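## Task

Take the nut from the brown box and set it in the tray, with the nut as the only item in the tray. Afterwards put the brown box's own lid back on it. Everything must stay in place without the robot holding it, and the robot must release and withdraw at the end.

## Robot and tools

Robot: one arm with a two-finger gripper, seen by cam_head_left (896x504), cam_head_right (896x504) and cam_wrist (616x616, fisheye). Results list each camera's calibration (K, distortion, T_world_to_cam) when it changes; expect small errors of a few degrees and millimetres.

Frames. All poses are in the scene frame: origin on the table surface under the arm base, +z up, +y to the left when facing along +x. The base itself may be slightly tilted. Gripper axes: fingers extend along its +z, close and open along its x. end_effector_position is the point midway between the pads; fingertips are 17.5 mm further along +z. A pure rotation pivots about that point, which lies 25 mm from the last joint axis toward gripper -y. A flat block protrudes about 9 cm toward gripper -y and rotates with the hand, so watch its clearance. Reported hand position can be off, more so at long reach.

Row layout (used by both motion tools): 10 numbers [x, y, z, qw, qx, qy, qz, position, force_limit, speed]. x, y, z are an absolute target in metres; qw..qz an absolute orientation quaternion, w first. Resend the wanted quaternion every row rather than copying the drifted reported one. The last three are gripper settings, each from -1 to 1: position +1 = 50 mm open, about -0.65 = pads meet, -1 = close until an object blocks; force_limit per pad ≈20 N at -1, 102 N at 0, 185 N at +1 (actual may run ~17% above); speed of the gap ≈20 mm/s at -1, 85 at 0, 150 at +1.

execute_actions(actions): actions is a list of actions; each action is a list of 1 to 15 rows; each row lasts one 1/30 s step, and a short action repeats its final row to fill 15 steps. An empty list just returns state and images. An action is rejected if its target lies over 0.6 m from the gripper's start position along any gripper axis; a malformed action, or a first action failing that test against the last reported state, cancels the whole call. Each step the command is clipped to 70 mm and 16 degrees from the measured pose, so distant targets need several actions; after an action the arm goes only as far as the last clipped pose. Position has priority over orientation when both cannot be met.

move(target, speed, blocking): target is one row as above (an absolute pose plus gripper settings, the latter applied at once). The hand follows a straight path from its current pose; speed in m/s, 0.002 to 0.5, default 0.25, rotation capped at twice that in rad/s. Path time is 0.5 to 10 s; longer paths halt early. It does not avoid obstacles, may lag or overshoot the speed (notably near full extension). The result adds a 'move:' line: done, off_target, moving, held or fault, plus limits (paced = pose clipped; held = a check blocked steps, after which it may surge), and the distance from target. With blocking=false you get control back after 0.5 s; until the move is reported ended, call wait or stop before any other motion.

wait(seconds): 0 to 10; the arm keeps its last command and a running move continues. stop(): brakes a running move (needs stopping room); fingers continue. zoom_image(camera, region): region [x0, y0, x1, y1] in that camera's pixels, at most 504x504, origin top-left. finished_scene(scene): ends the current scene by its number; irreversible, so only call when the goal holds on its own.

Result lines. The state gives the hand pose; 'Hand target' is where the controller is currently heading; 'pose unreachable' means the clearance check (which treats the base mount as part of the arm) altered or blocked the command. object_status: 0 moving, 1 blocked while opening, 2 blocked while closing (a grip), 3 reached commanded position or pads met (usually nothing held). Any new position value resets it to 0 briefly. Opening in mm ≈ (250 - position_measured) × 0.202. Stopped fingers only take a new force_limit or speed after a position change of at least 0.01; to soften a grip, open first. Lost grips reclose automatically except after a force_limit -1 grip, where status stays 2 even if empty; an immovable off-centre object also loosens over time.

Safety. Joint load limits (N m): waist 140, shoulder 140, elbow 140, forearm roll 35.2, wrist pitch 35.2, wrist roll 35.2, including carried weight. Reaching one, or 150 N of external force anywhere on the arm, tool or payload, causes a 10 s fault stop that cancels the rest of the call. The arm is stiff: aiming even slightly beyond a firm contact, or touching fast, can fault it. Holding loads heats motors; MOTOR HOT warns, and an OVER-TEMPERATURE FAULT brakes the arm until cooled. Joint ranges (rad): waist ±3.491, shoulder ±3.140, elbow -1.187 to 4.328, forearm roll ±3.316, wrist pitch ±3.140, wrist roll ±3.927; the elbow never quite straightens. Held parts may be tugged and loose items nudged by outside disturbances. Never drop, slam or knock anything off the table; finish with the gripper open and moved away. Faster, smoother, lower-effort robot motion is better.

Each tool is called as name(argument=value, ...) on one line, values as JSON.

## Session

I'll start by observing the scene.

execute_actions(actions=[])

Scene clock: 0.00 s.
end_effector_position=(+1.0618, +0.0100, +0.1373) position_measured=3 object_status=3 end_effector_quat_wxyz=(+0.331, +0.905, +0.097, +0.250)
Joint positions: [ 0.522  0.449  0.44   1.604 -1.062 -2.572]
Joint velocities: [-0.002 -0.     0.     0.    -0.    -0.001]
Hand target: +1.062, +0.010, +0.137; +0.331, +0.905, +0.097, +0.250

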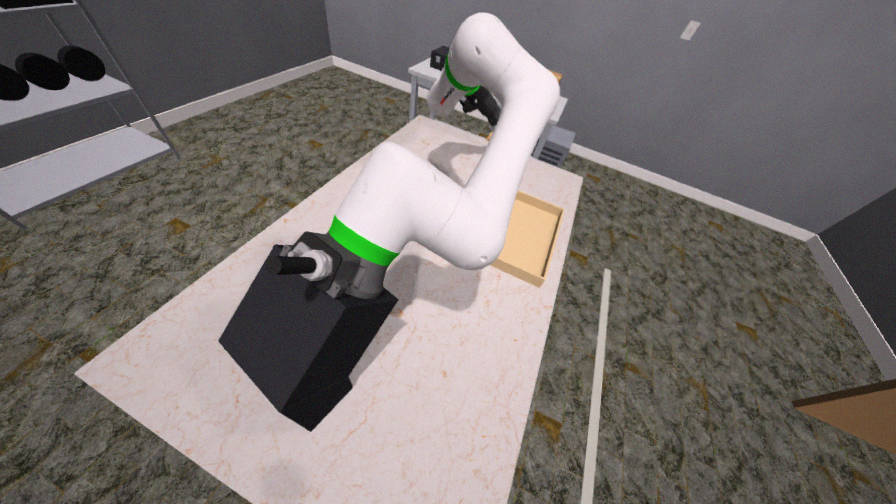

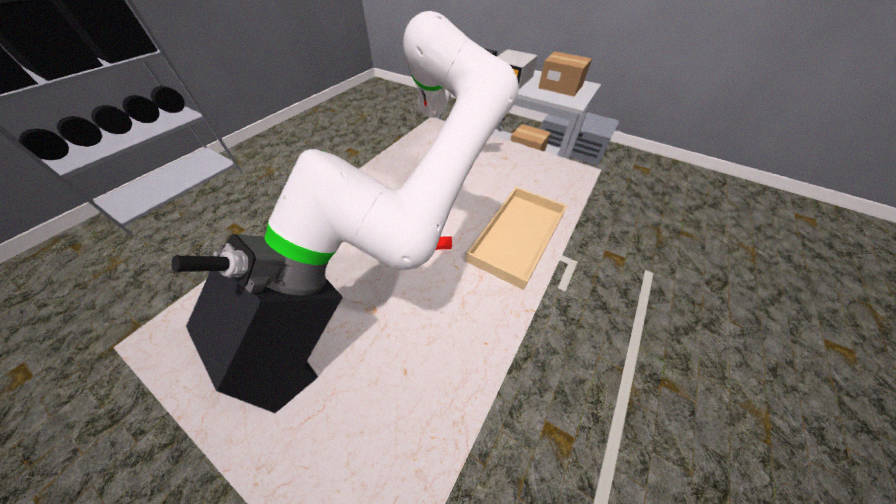

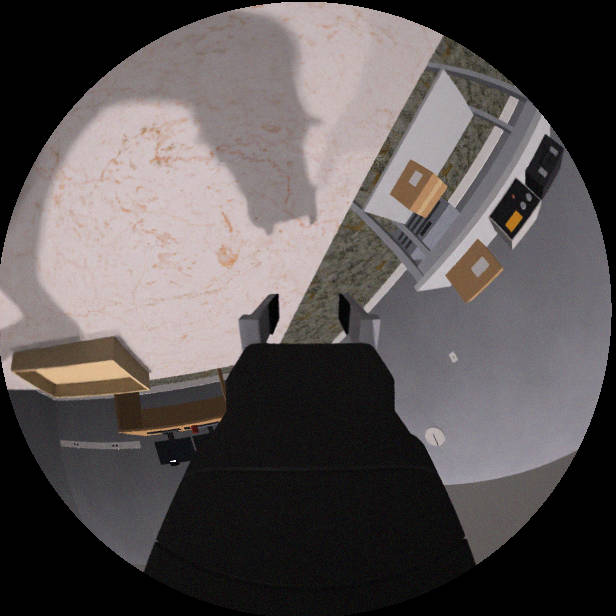

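zoom_image(camera="cam_head_right", region=[330, 100, 630, 320])

Region (330, 100, 630, 320) of cam_head_right's 896x504 image, scaled by 1.680, with more detail than that image has; it fills the top 370 rows of this view, and the rest is white.

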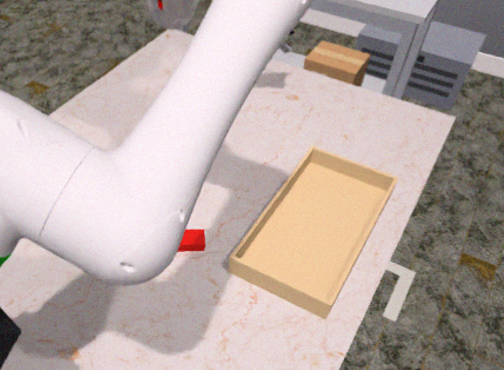

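move(target=[0.75, 0.0, 0.50, 0.0, 1.0, 0.0, 0.0, 1.0, 0.0, 0.0], speed=0.25)

Scene clock: 8.30 s.
end_effector_position=(+0.7507, -0.0010, +0.5012) position_measured=3 object_status=3 end_effector_quat_wxyz=(+0.001, +1.000, -0.000, +0.002)
Joint positions: [ 1.417 -0.347  0.305  0.933 -1.951 -2.381]
Joint velocities: [ 0.001 -0.001 -0.001 -0.001 -0.    -0.001]
Hand target: +0.751, -0.001, +0.501; +0.001, +1.000, -0.000, +0.002
Off the commanded pose: 0.002 m, 0 deg.
move: done
camera_calibration (this result's frames):
cam_wrist: T_world_to_cam=[[0.999726, 0.0191069, -0.0135329, -0.746572], [0.021999, -0.964402, 0.263523, -0.143855], [-0.00801605, -0.263749, -0.964558, 0.639143], [0, 0, 0, 1]] pos_world=[0.754655, 0.0441042, 0.644297]

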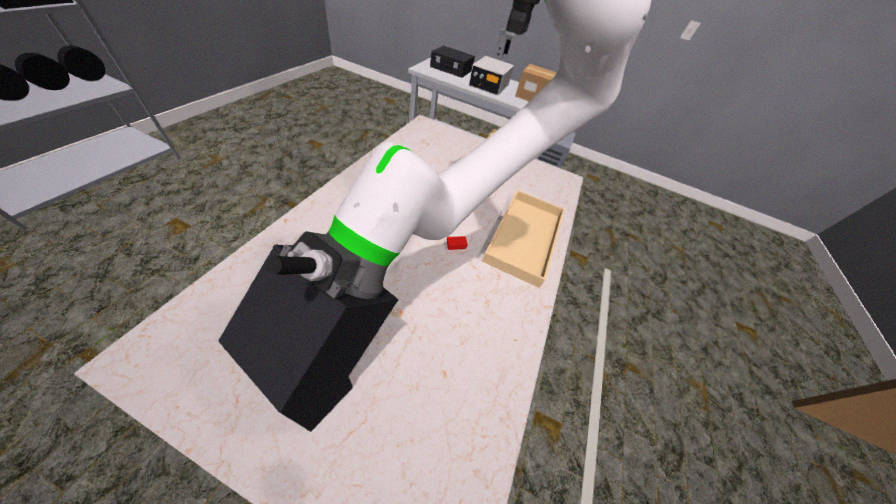

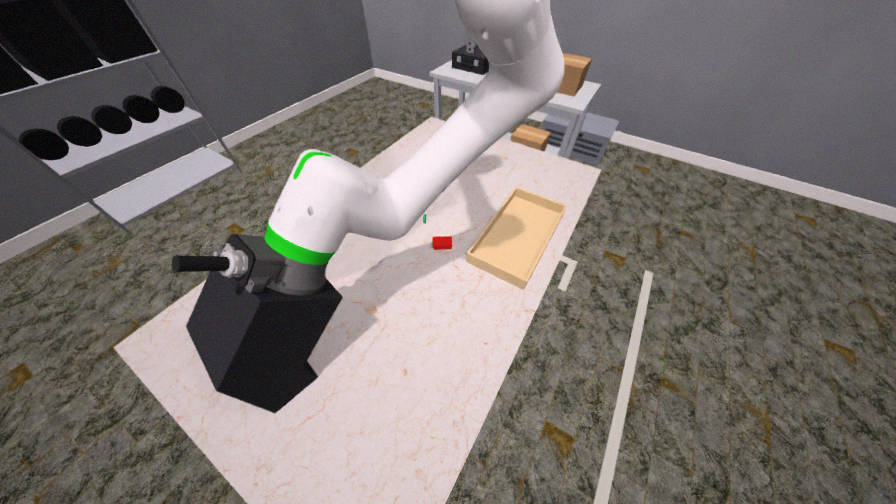

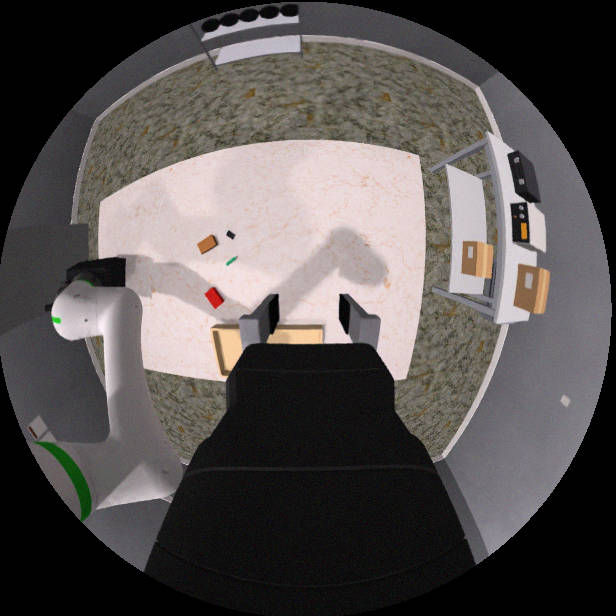

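zoom_image(camera="cam_wrist", region=[150, 200, 330, 360])

Region (150, 200, 330, 360) of cam_wrist's 616x616 image, scaled by 2.800, with more detail than that image has.

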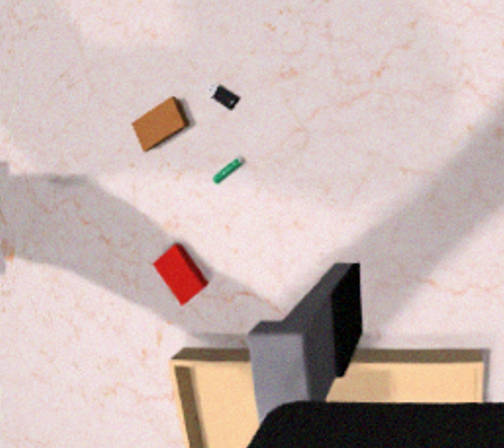

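move(target=[0.44, 0.03, 0.28, 0.0, 1.0, 0.0, 0.0, 1.0, 0.0, 0.0], speed=0.25)

Scene clock: 26.73 s.
end_effector_position=(+0.4397, +0.0293, +0.2800) position_measured=3 object_status=3 end_effector_quat_wxyz=(-0.000, +1.000, -0.000, +0.000)
Joint positions: [ 2.074 -1.059 -0.922  0.795 -2.104 -3.249]
Joint velocities: [ 0.069 -0.021 -0.006 -0.005 -0.058 -0.042]
Hand target: +0.440, +0.029, +0.280; -0.000, +1.000, -0.000, +0.000
Off the commanded pose: 0.001 m, 0 deg.
move: done
camera_calibration (this result's frames):
cam_wrist: T_world_to_cam=[[0.999691, 0.0188972, -0.016175, -0.438546], [0.0224766, -0.964815, 0.261966, -0.0492219], [-0.0106555, -0.262248, -0.964942, 0.432488], [0, 0, 0, 1]] pos_world=[0.444125, 0.0742164, 0.423127]

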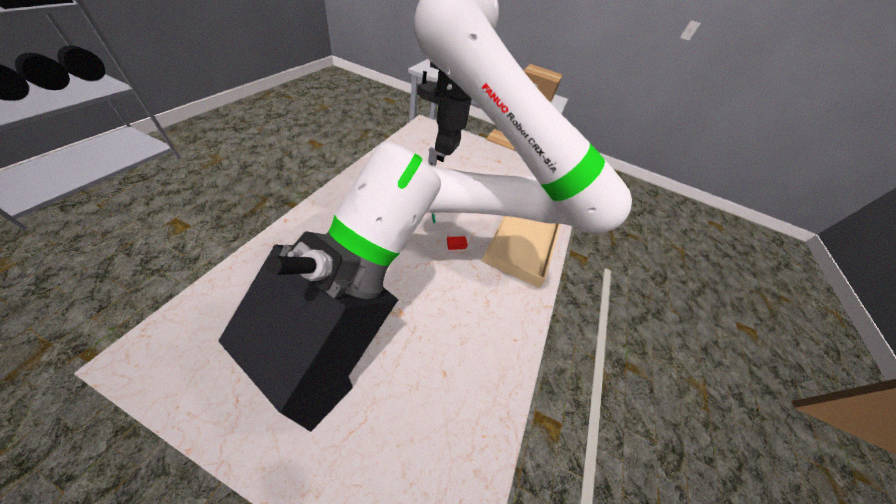

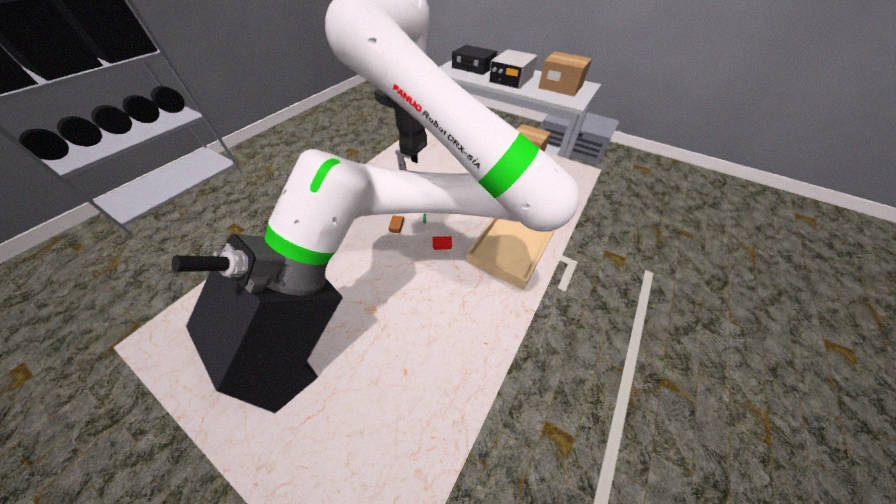

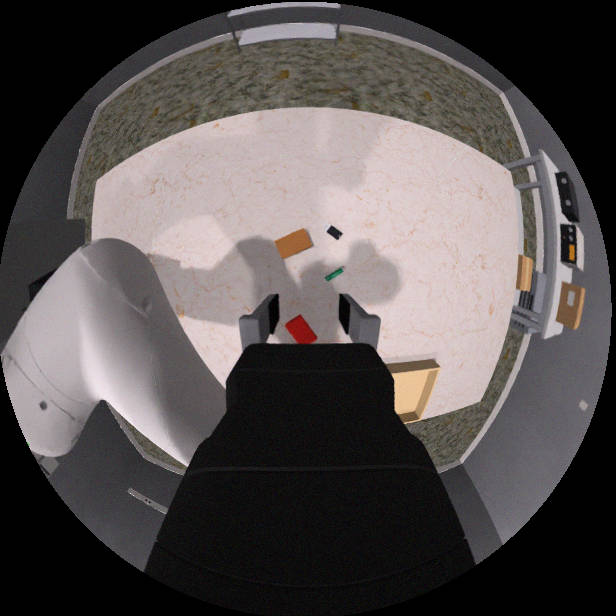

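zoom_image(camera="cam_wrist", region=[240, 200, 380, 300])

Region (240, 200, 380, 300) of cam_wrist's 616x616 image, scaled by 3.600, with more detail than that image has; it fills the top 360 rows of this view, and the rest is white.

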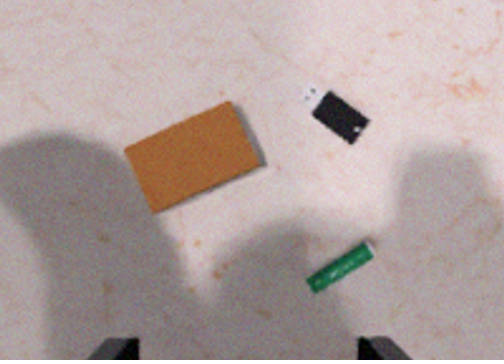

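zoom_image(camera="cam_head_right", region=[370, 195, 470, 265])

Region (370, 195, 470, 265) of cam_head_right's 896x504 image, scaled by 5.040, with more detail than that image has; it fills the top 353 rows of this view, and the rest is white.

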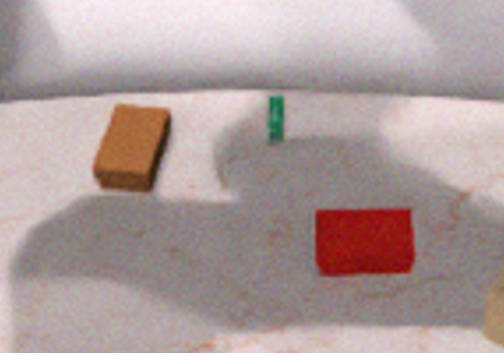

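move(target=[0.43, 0.07, 0.22, 0.0, 0.966, -0.259, 0.0, 1.0, 0.0, 0.0], speed=0.15)

Scene clock: 85.70 s.
end_effector_position=(+0.4296, +0.0698, +0.2197) position_measured=3 object_status=3 end_effector_quat_wxyz=(+0.000, +0.966, -0.259, -0.001)
Joint positions: [ 1.63  -0.88  -1.037  0.825 -1.582 -3.672]
Joint velocities: [-0.001  0.001 -0.    -0.     0.001 -0.   ]
Hand target: +0.430, +0.070, +0.220; +0.000, +0.966, -0.259, -0.001
Off the commanded pose: 0.001 m, 0 deg.
move: done
camera_calibration (this result's frames):
cam_wrist: T_world_to_cam=[[0.875403, -0.483073, -0.0176118, -0.341393], [-0.462119, -0.84701, 0.262717, 0.205645], [-0.141829, -0.221845, -0.964712, 0.438322], [0, 0, 0, 1]] pos_world=[0.456055, 0.106505, 0.362816]

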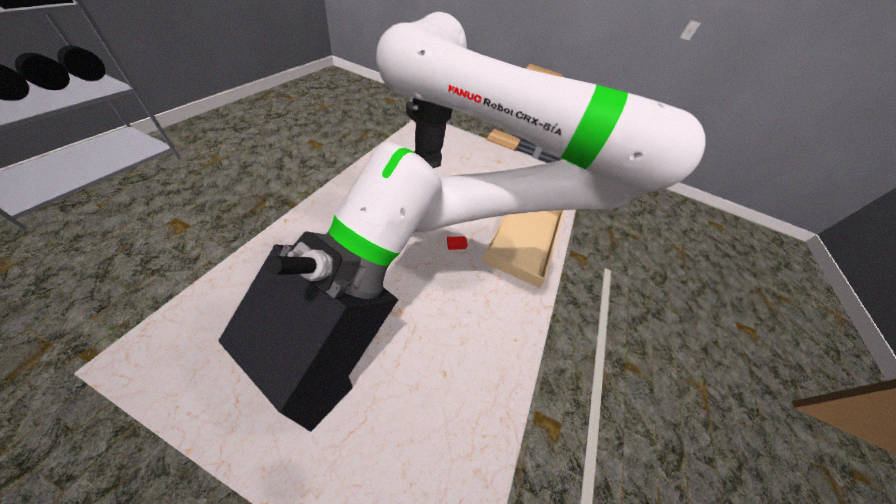

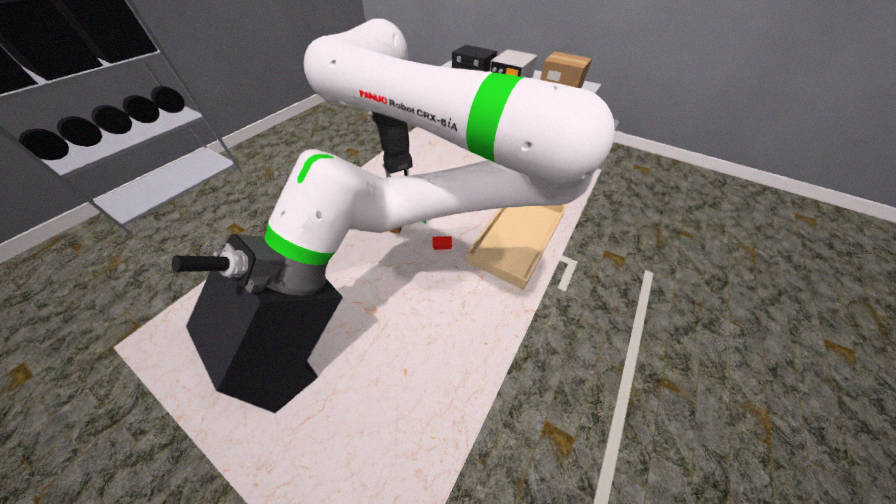

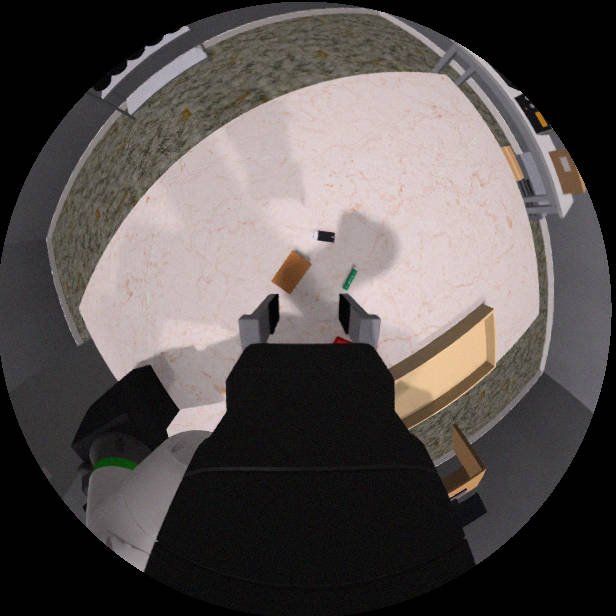

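move(target=[0.4205, 0.0988, 0.13, 0.0, 0.515, 0.857, 0.0, 1.0, 0.0, 0.0], speed=0.2)

Scene clock: 97.53 s.
end_effector_position=(+0.4198, +0.0985, +0.1300) position_measured=3 object_status=3 end_effector_quat_wxyz=(-0.001, +0.515, +0.857, -0.000)
Joint positions: [ 1.147 -0.478 -1.018  1.002 -0.991 -1.109]
Joint velocities: [-0.    -0.     0.    -0.003  0.    -0.   ]
Hand target: +0.420, +0.099, +0.130; -0.001, +0.515, +0.857, -0.000
Off the commanded pose: 0.001 m, 0 deg.
move: done
camera_calibration (this result's frames):
cam_wrist: T_world_to_cam=[[-0.48633, 0.873636, -0.0156141, 0.117208], [0.841486, 0.473097, 0.260925, -0.428106], [0.23534, 0.113756, -0.965233, 0.165448], [0, 0, 0, 1]] pos_world=[0.37831, 0.0813176, 0.273229]

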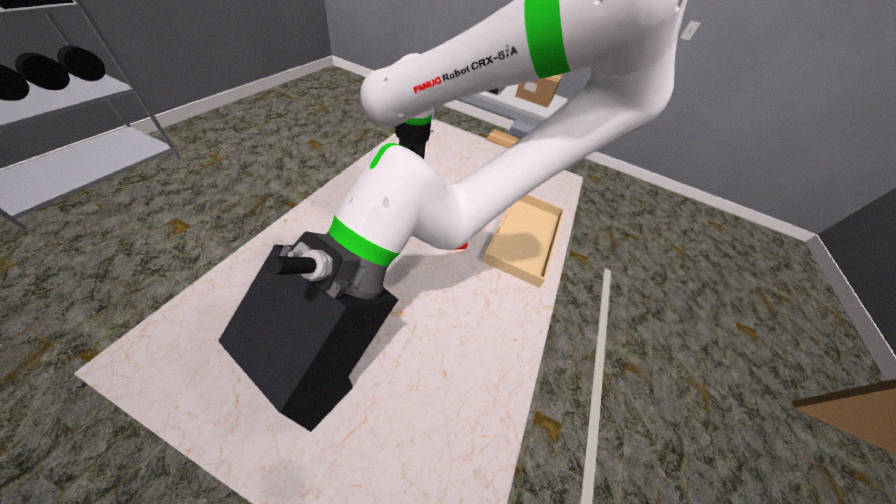

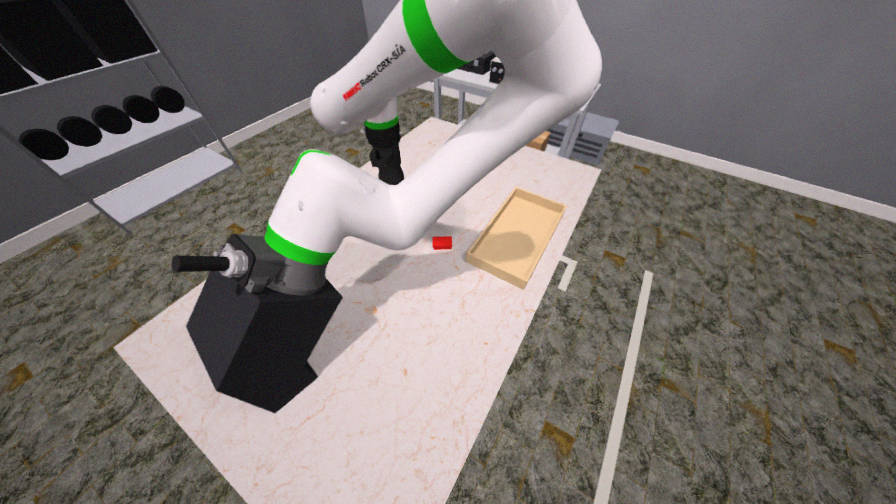

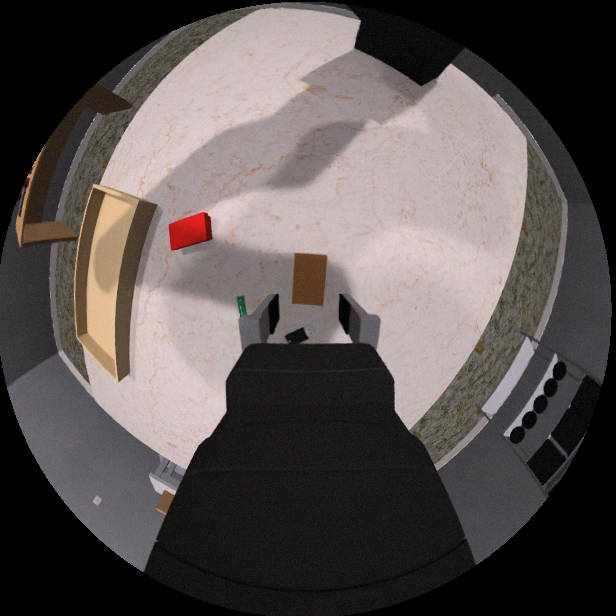

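move(target=[0.4205, 0.0988, 0.07, 0.0, 0.515, 0.857, 0.0, 1.0, 0.0, 0.0], speed=0.1)

Scene clock: 101.03 s.
end_effector_position=(+0.4202, +0.0989, +0.0702) position_measured=3 object_status=3 end_effector_quat_wxyz=(-0.000, +0.515, +0.857, -0.000)
Joint positions: [ 0.895 -0.33  -1.047  1.209 -0.73  -1.196]
Joint velocities: [-0.001  0.    -0.     0.002  0.001 -0.001]
Hand target: +0.420, +0.099, +0.070; -0.000, +0.515, +0.857, -0.000
Off the commanded pose: 0.000 m, 0 deg.
move: done
camera_calibration (this result's frames):
cam_wrist: T_world_to_cam=[[-0.485958, 0.873839, -0.0158486, 0.115932], [0.841497, 0.472716, 0.261577, -0.412943], [0.236068, 0.113779, -0.965053, 0.10721], [0, 0, 0, 1]] pos_world=[0.37852, 0.0817005, 0.213317]

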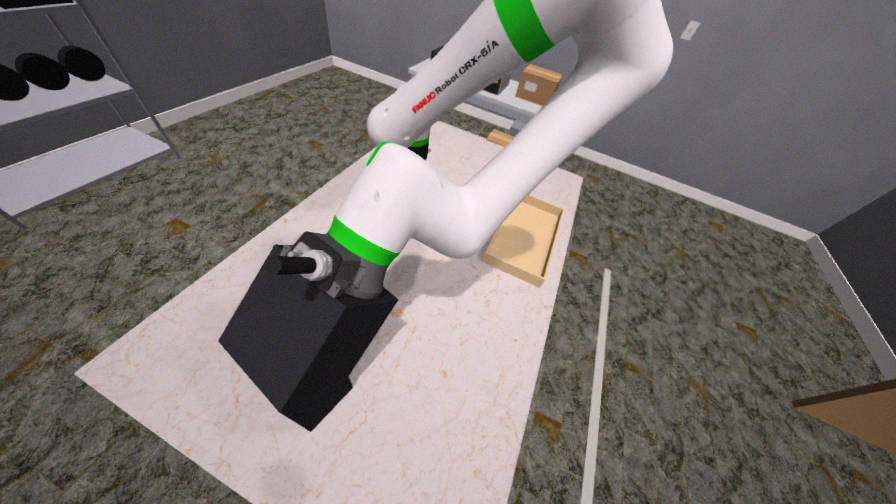

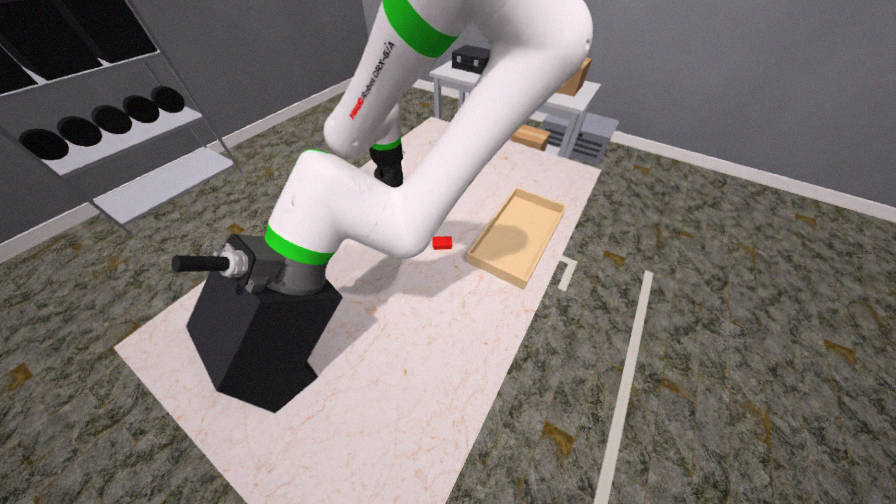

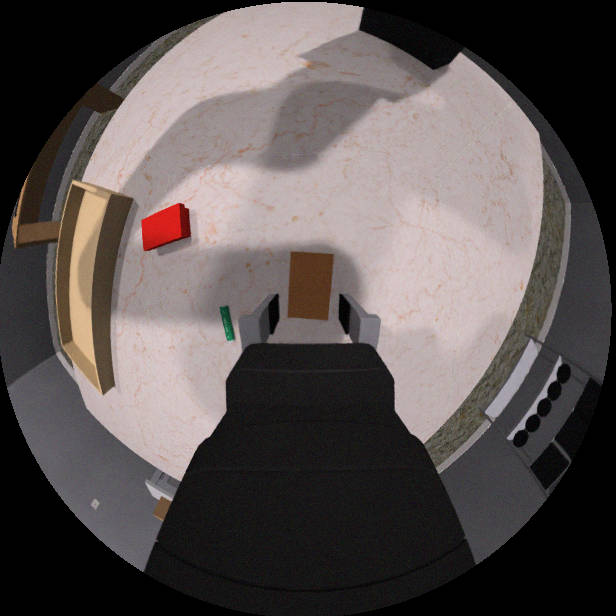

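zoom_image(camera="cam_wrist", region=[120, 190, 360, 350])

Region (120, 190, 360, 350) of cam_wrist's 616x616 image, scaled by 2.100, with more detail than that image has.

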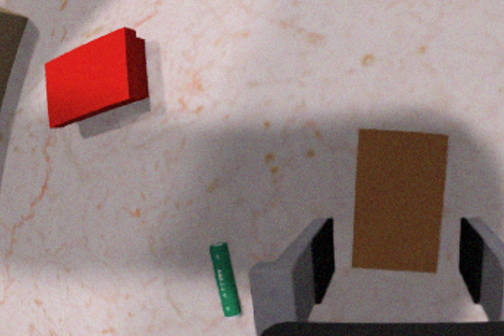

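move(target=[0.4085, 0.0925, 0.045, 0.0, 0.515, 0.857, 0.0, 1.0, 0.0, 0.0], speed=0.05)

Scene clock: 151.07 s.
end_effector_position=(+0.4083, +0.0926, +0.0451) position_measured=3 object_status=3 end_effector_quat_wxyz=(-0.000, +0.515, +0.857, -0.000)
Joint positions: [ 0.769 -0.282 -1.087  1.369 -0.618 -1.289]
Joint velocities: [-0.     0.    -0.001  0.004  0.001 -0.001]
Hand target: +0.408, +0.093, +0.045; -0.000, +0.515, +0.857, -0.000
Off the commanded pose: 0.000 m, 0 deg.
move: done
camera_calibration (this result's frames):
cam_wrist: T_world_to_cam=[[-0.486043, 0.873785, -0.0161815, 0.115389], [0.841356, 0.472852, 0.261784, -0.3934], [0.236394, 0.113624, -0.964991, 0.0864166], [0, 0, 0, 1]] pos_world=[0.366645, 0.0753764, 0.188244]

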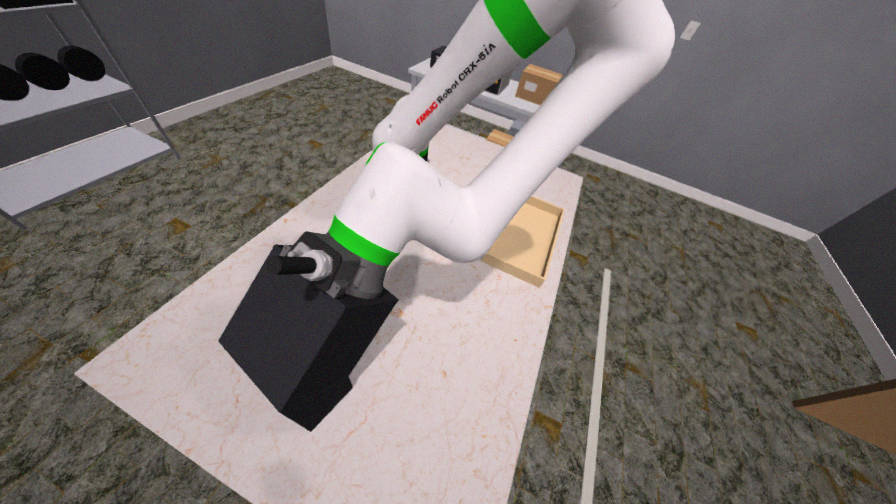

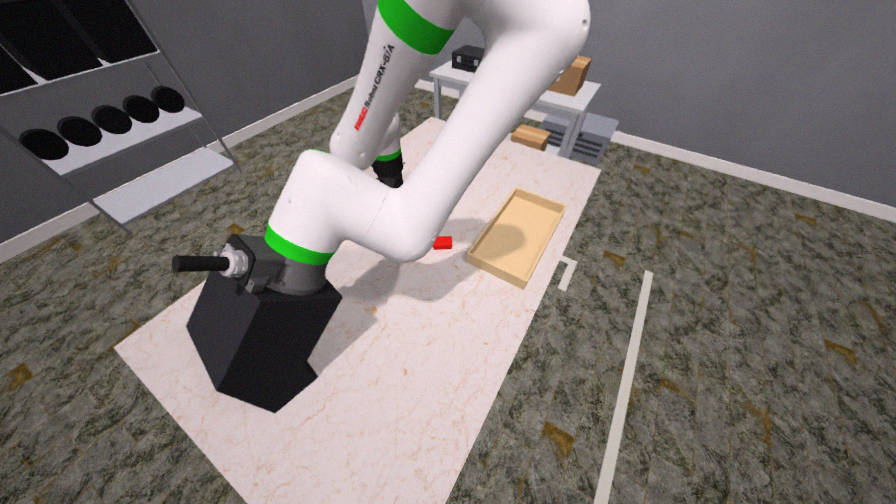

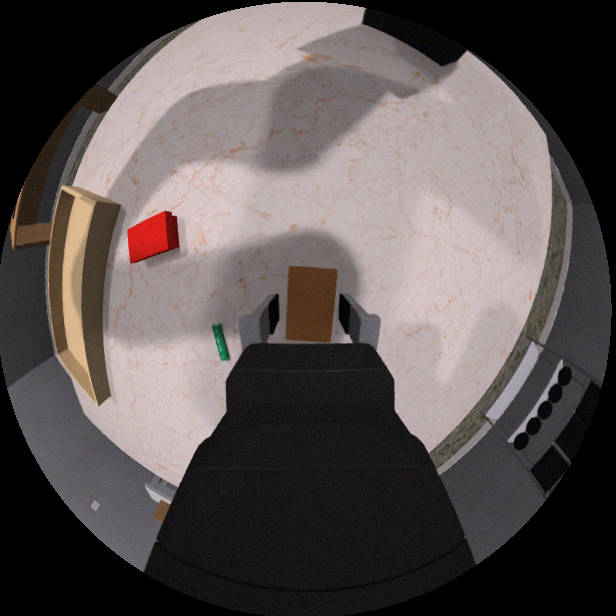

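zoom_image(camera="cam_wrist", region=[220, 240, 400, 360])

Region (220, 240, 400, 360) of cam_wrist's 616x616 image, scaled by 2.800, with more detail than that image has.

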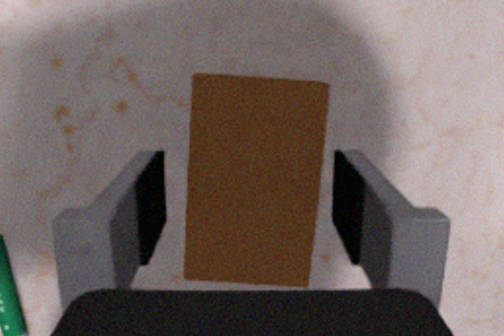

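move(target=[0.4083, 0.0926, 0.028, 0.0, 0.515, 0.857, 0.0, 1.0, 0.0, 0.0], speed=0.03)

Scene clock: 157.50 s.
end_effector_position=(+0.4084, +0.0928, +0.0281) position_measured=3 object_status=3 end_effector_quat_wxyz=(-0.000, +0.515, +0.857, +0.000)
Joint positions: [ 0.68  -0.233 -1.084  1.493 -0.552 -1.358]
Joint velocities: [-0.003  0.002  0.     0.004  0.002 -0.002]
Hand target: +0.408, +0.093, +0.028; -0.000, +0.515, +0.857, -0.000
Off the commanded pose: 0.000 m, 0 deg.
move: done
camera_calibration (this result's frames):
cam_wrist: T_world_to_cam=[[-0.485903, 0.87386, -0.0163517, 0.11494], [0.841316, 0.472713, 0.262162, -0.389103], [0.236823, 0.113628, -0.964885, 0.0698055], [0, 0, 0, 1]] pos_world=[0.366677, 0.0755608, 0.171242]

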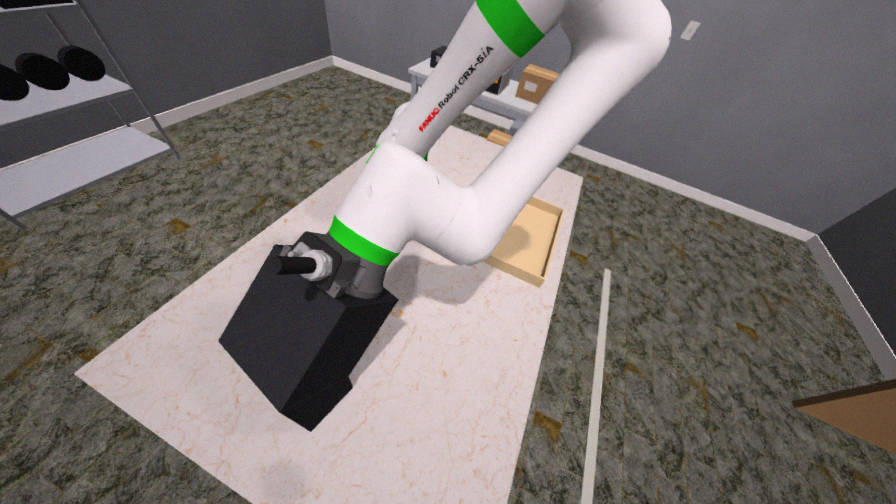

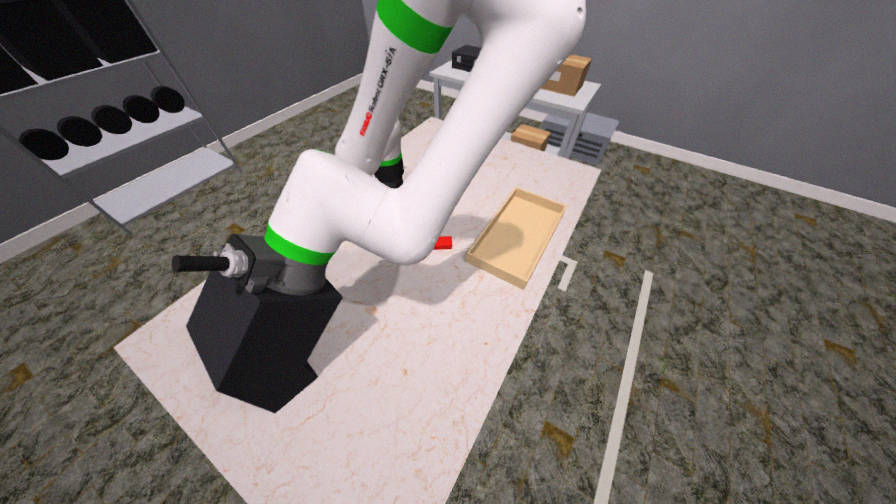

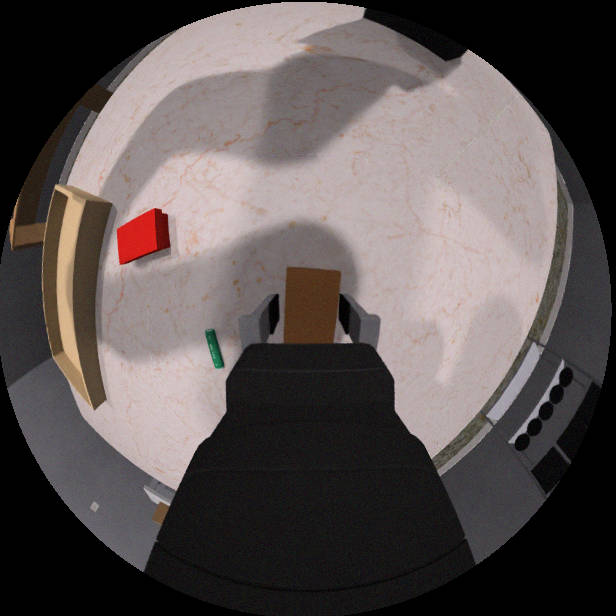

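Now close the gripper on the lid with a moderate force.

execute_actions(actions=[[[0.4084, 0.0928, 0.028, 0.0, 0.515, 0.857, 0.0, -1.0, -0.5, -0.5]], [[0.4084, 0.0928, 0.028, 0.0, 0.515, 0.857, 0.0, -1.0, -0.5, -0.5]], [[0.4084, 0.0928, 0.028, 0.0, 0.515, 0.857, 0.0, -1.0, -0.5, -0.5]]])

Scene clock: 161.70 s.
end_effector_position=(+0.4084, +0.0928, +0.0280) position_measured=54 object_status=2 end_effector_quat_wxyz=(+0.000, +0.515, +0.857, -0.000)
Joint positions: [ 0.68  -0.233 -1.084  1.493 -0.552 -1.359]
Joint velocities: [-0.002 -0.     0.     0.    -0.     0.   ]
Hand target: +0.408, +0.093, +0.028; +0.000, +0.515, +0.857, +0.000
Off the commanded pose: 0.000 m, 0 deg.
camera_calibration (this result's frames):
cam_wrist: T_world_to_cam=[[-0.486205, 0.873687, -0.0165829, 0.115025], [0.84115, 0.473072, 0.262047, -0.389025], [0.236792, 0.11346, -0.964913, 0.069722], [0, 0, 0, 1]] pos_world=[0.366645, 0.07563, 0.171126]

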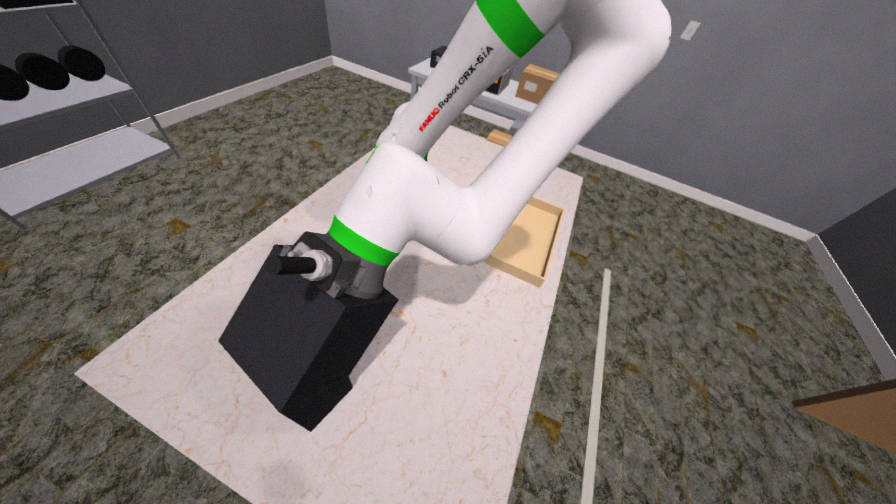

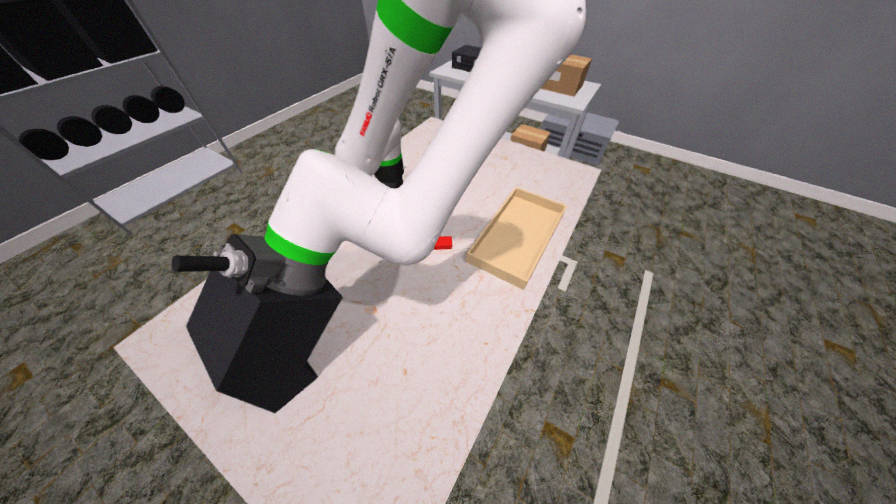

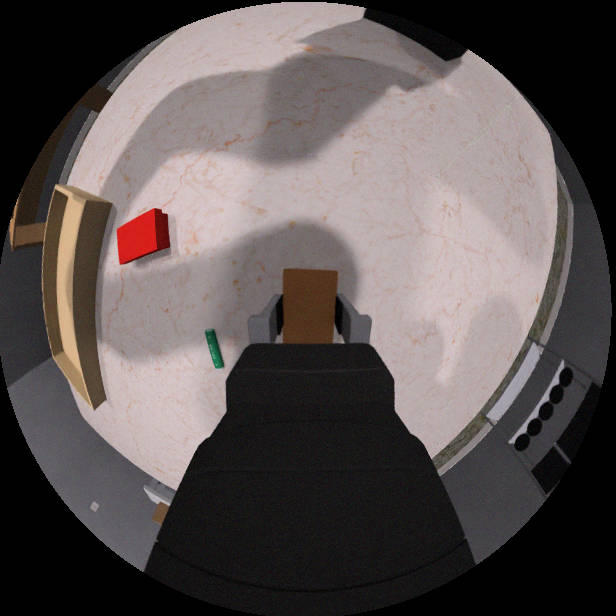

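move(target=[0.4084, 0.0928, 0.10, 0.0, 0.515, 0.857, 0.0, -1.0, -0.5, -0.5], speed=0.08)

Scene clock: 172.30 s.
end_effector_position=(+0.4089, +0.0925, +0.0997) position_measured=54 object_status=2 end_effector_quat_wxyz=(+0.001, +0.515, +0.857, +0.000)
Joint positions: [ 1.029 -0.432 -1.071  1.098 -0.858 -1.155]
Joint velocities: [ 0.002 -0.001  0.    -0.001 -0.001  0.   ]
Hand target: +0.409, +0.093, +0.100; +0.001, +0.515, +0.857, +0.000
Off the commanded pose: 0.001 m, 0 deg.
move: done
camera_calibration (this result's frames):
cam_wrist: T_world_to_cam=[[-0.486652, 0.873418, -0.017631, 0.116975], [0.840613, 0.473676, 0.26268, -0.407993], [0.237781, 0.113013, -0.964722, 0.138477], [0, 0, 0, 1]] pos_world=[0.366963, 0.0754383, 0.242826]

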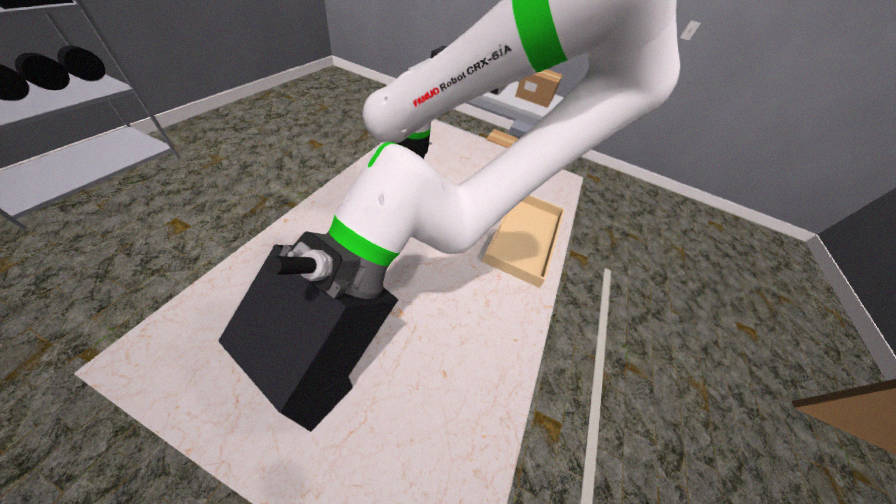

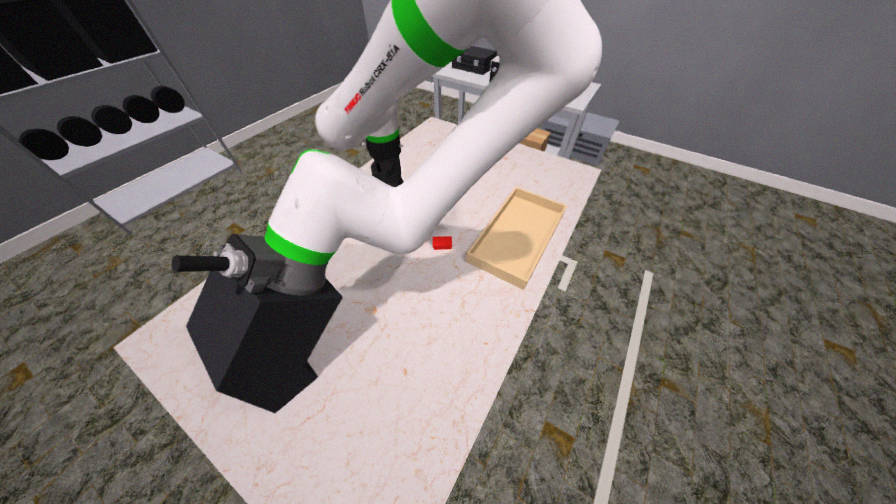

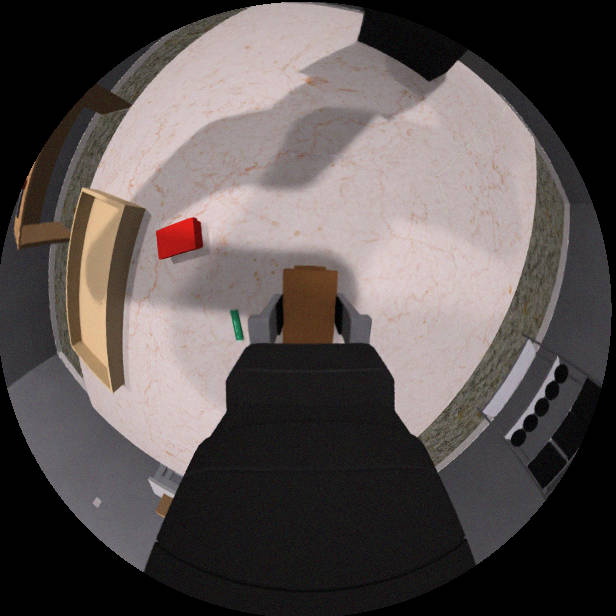

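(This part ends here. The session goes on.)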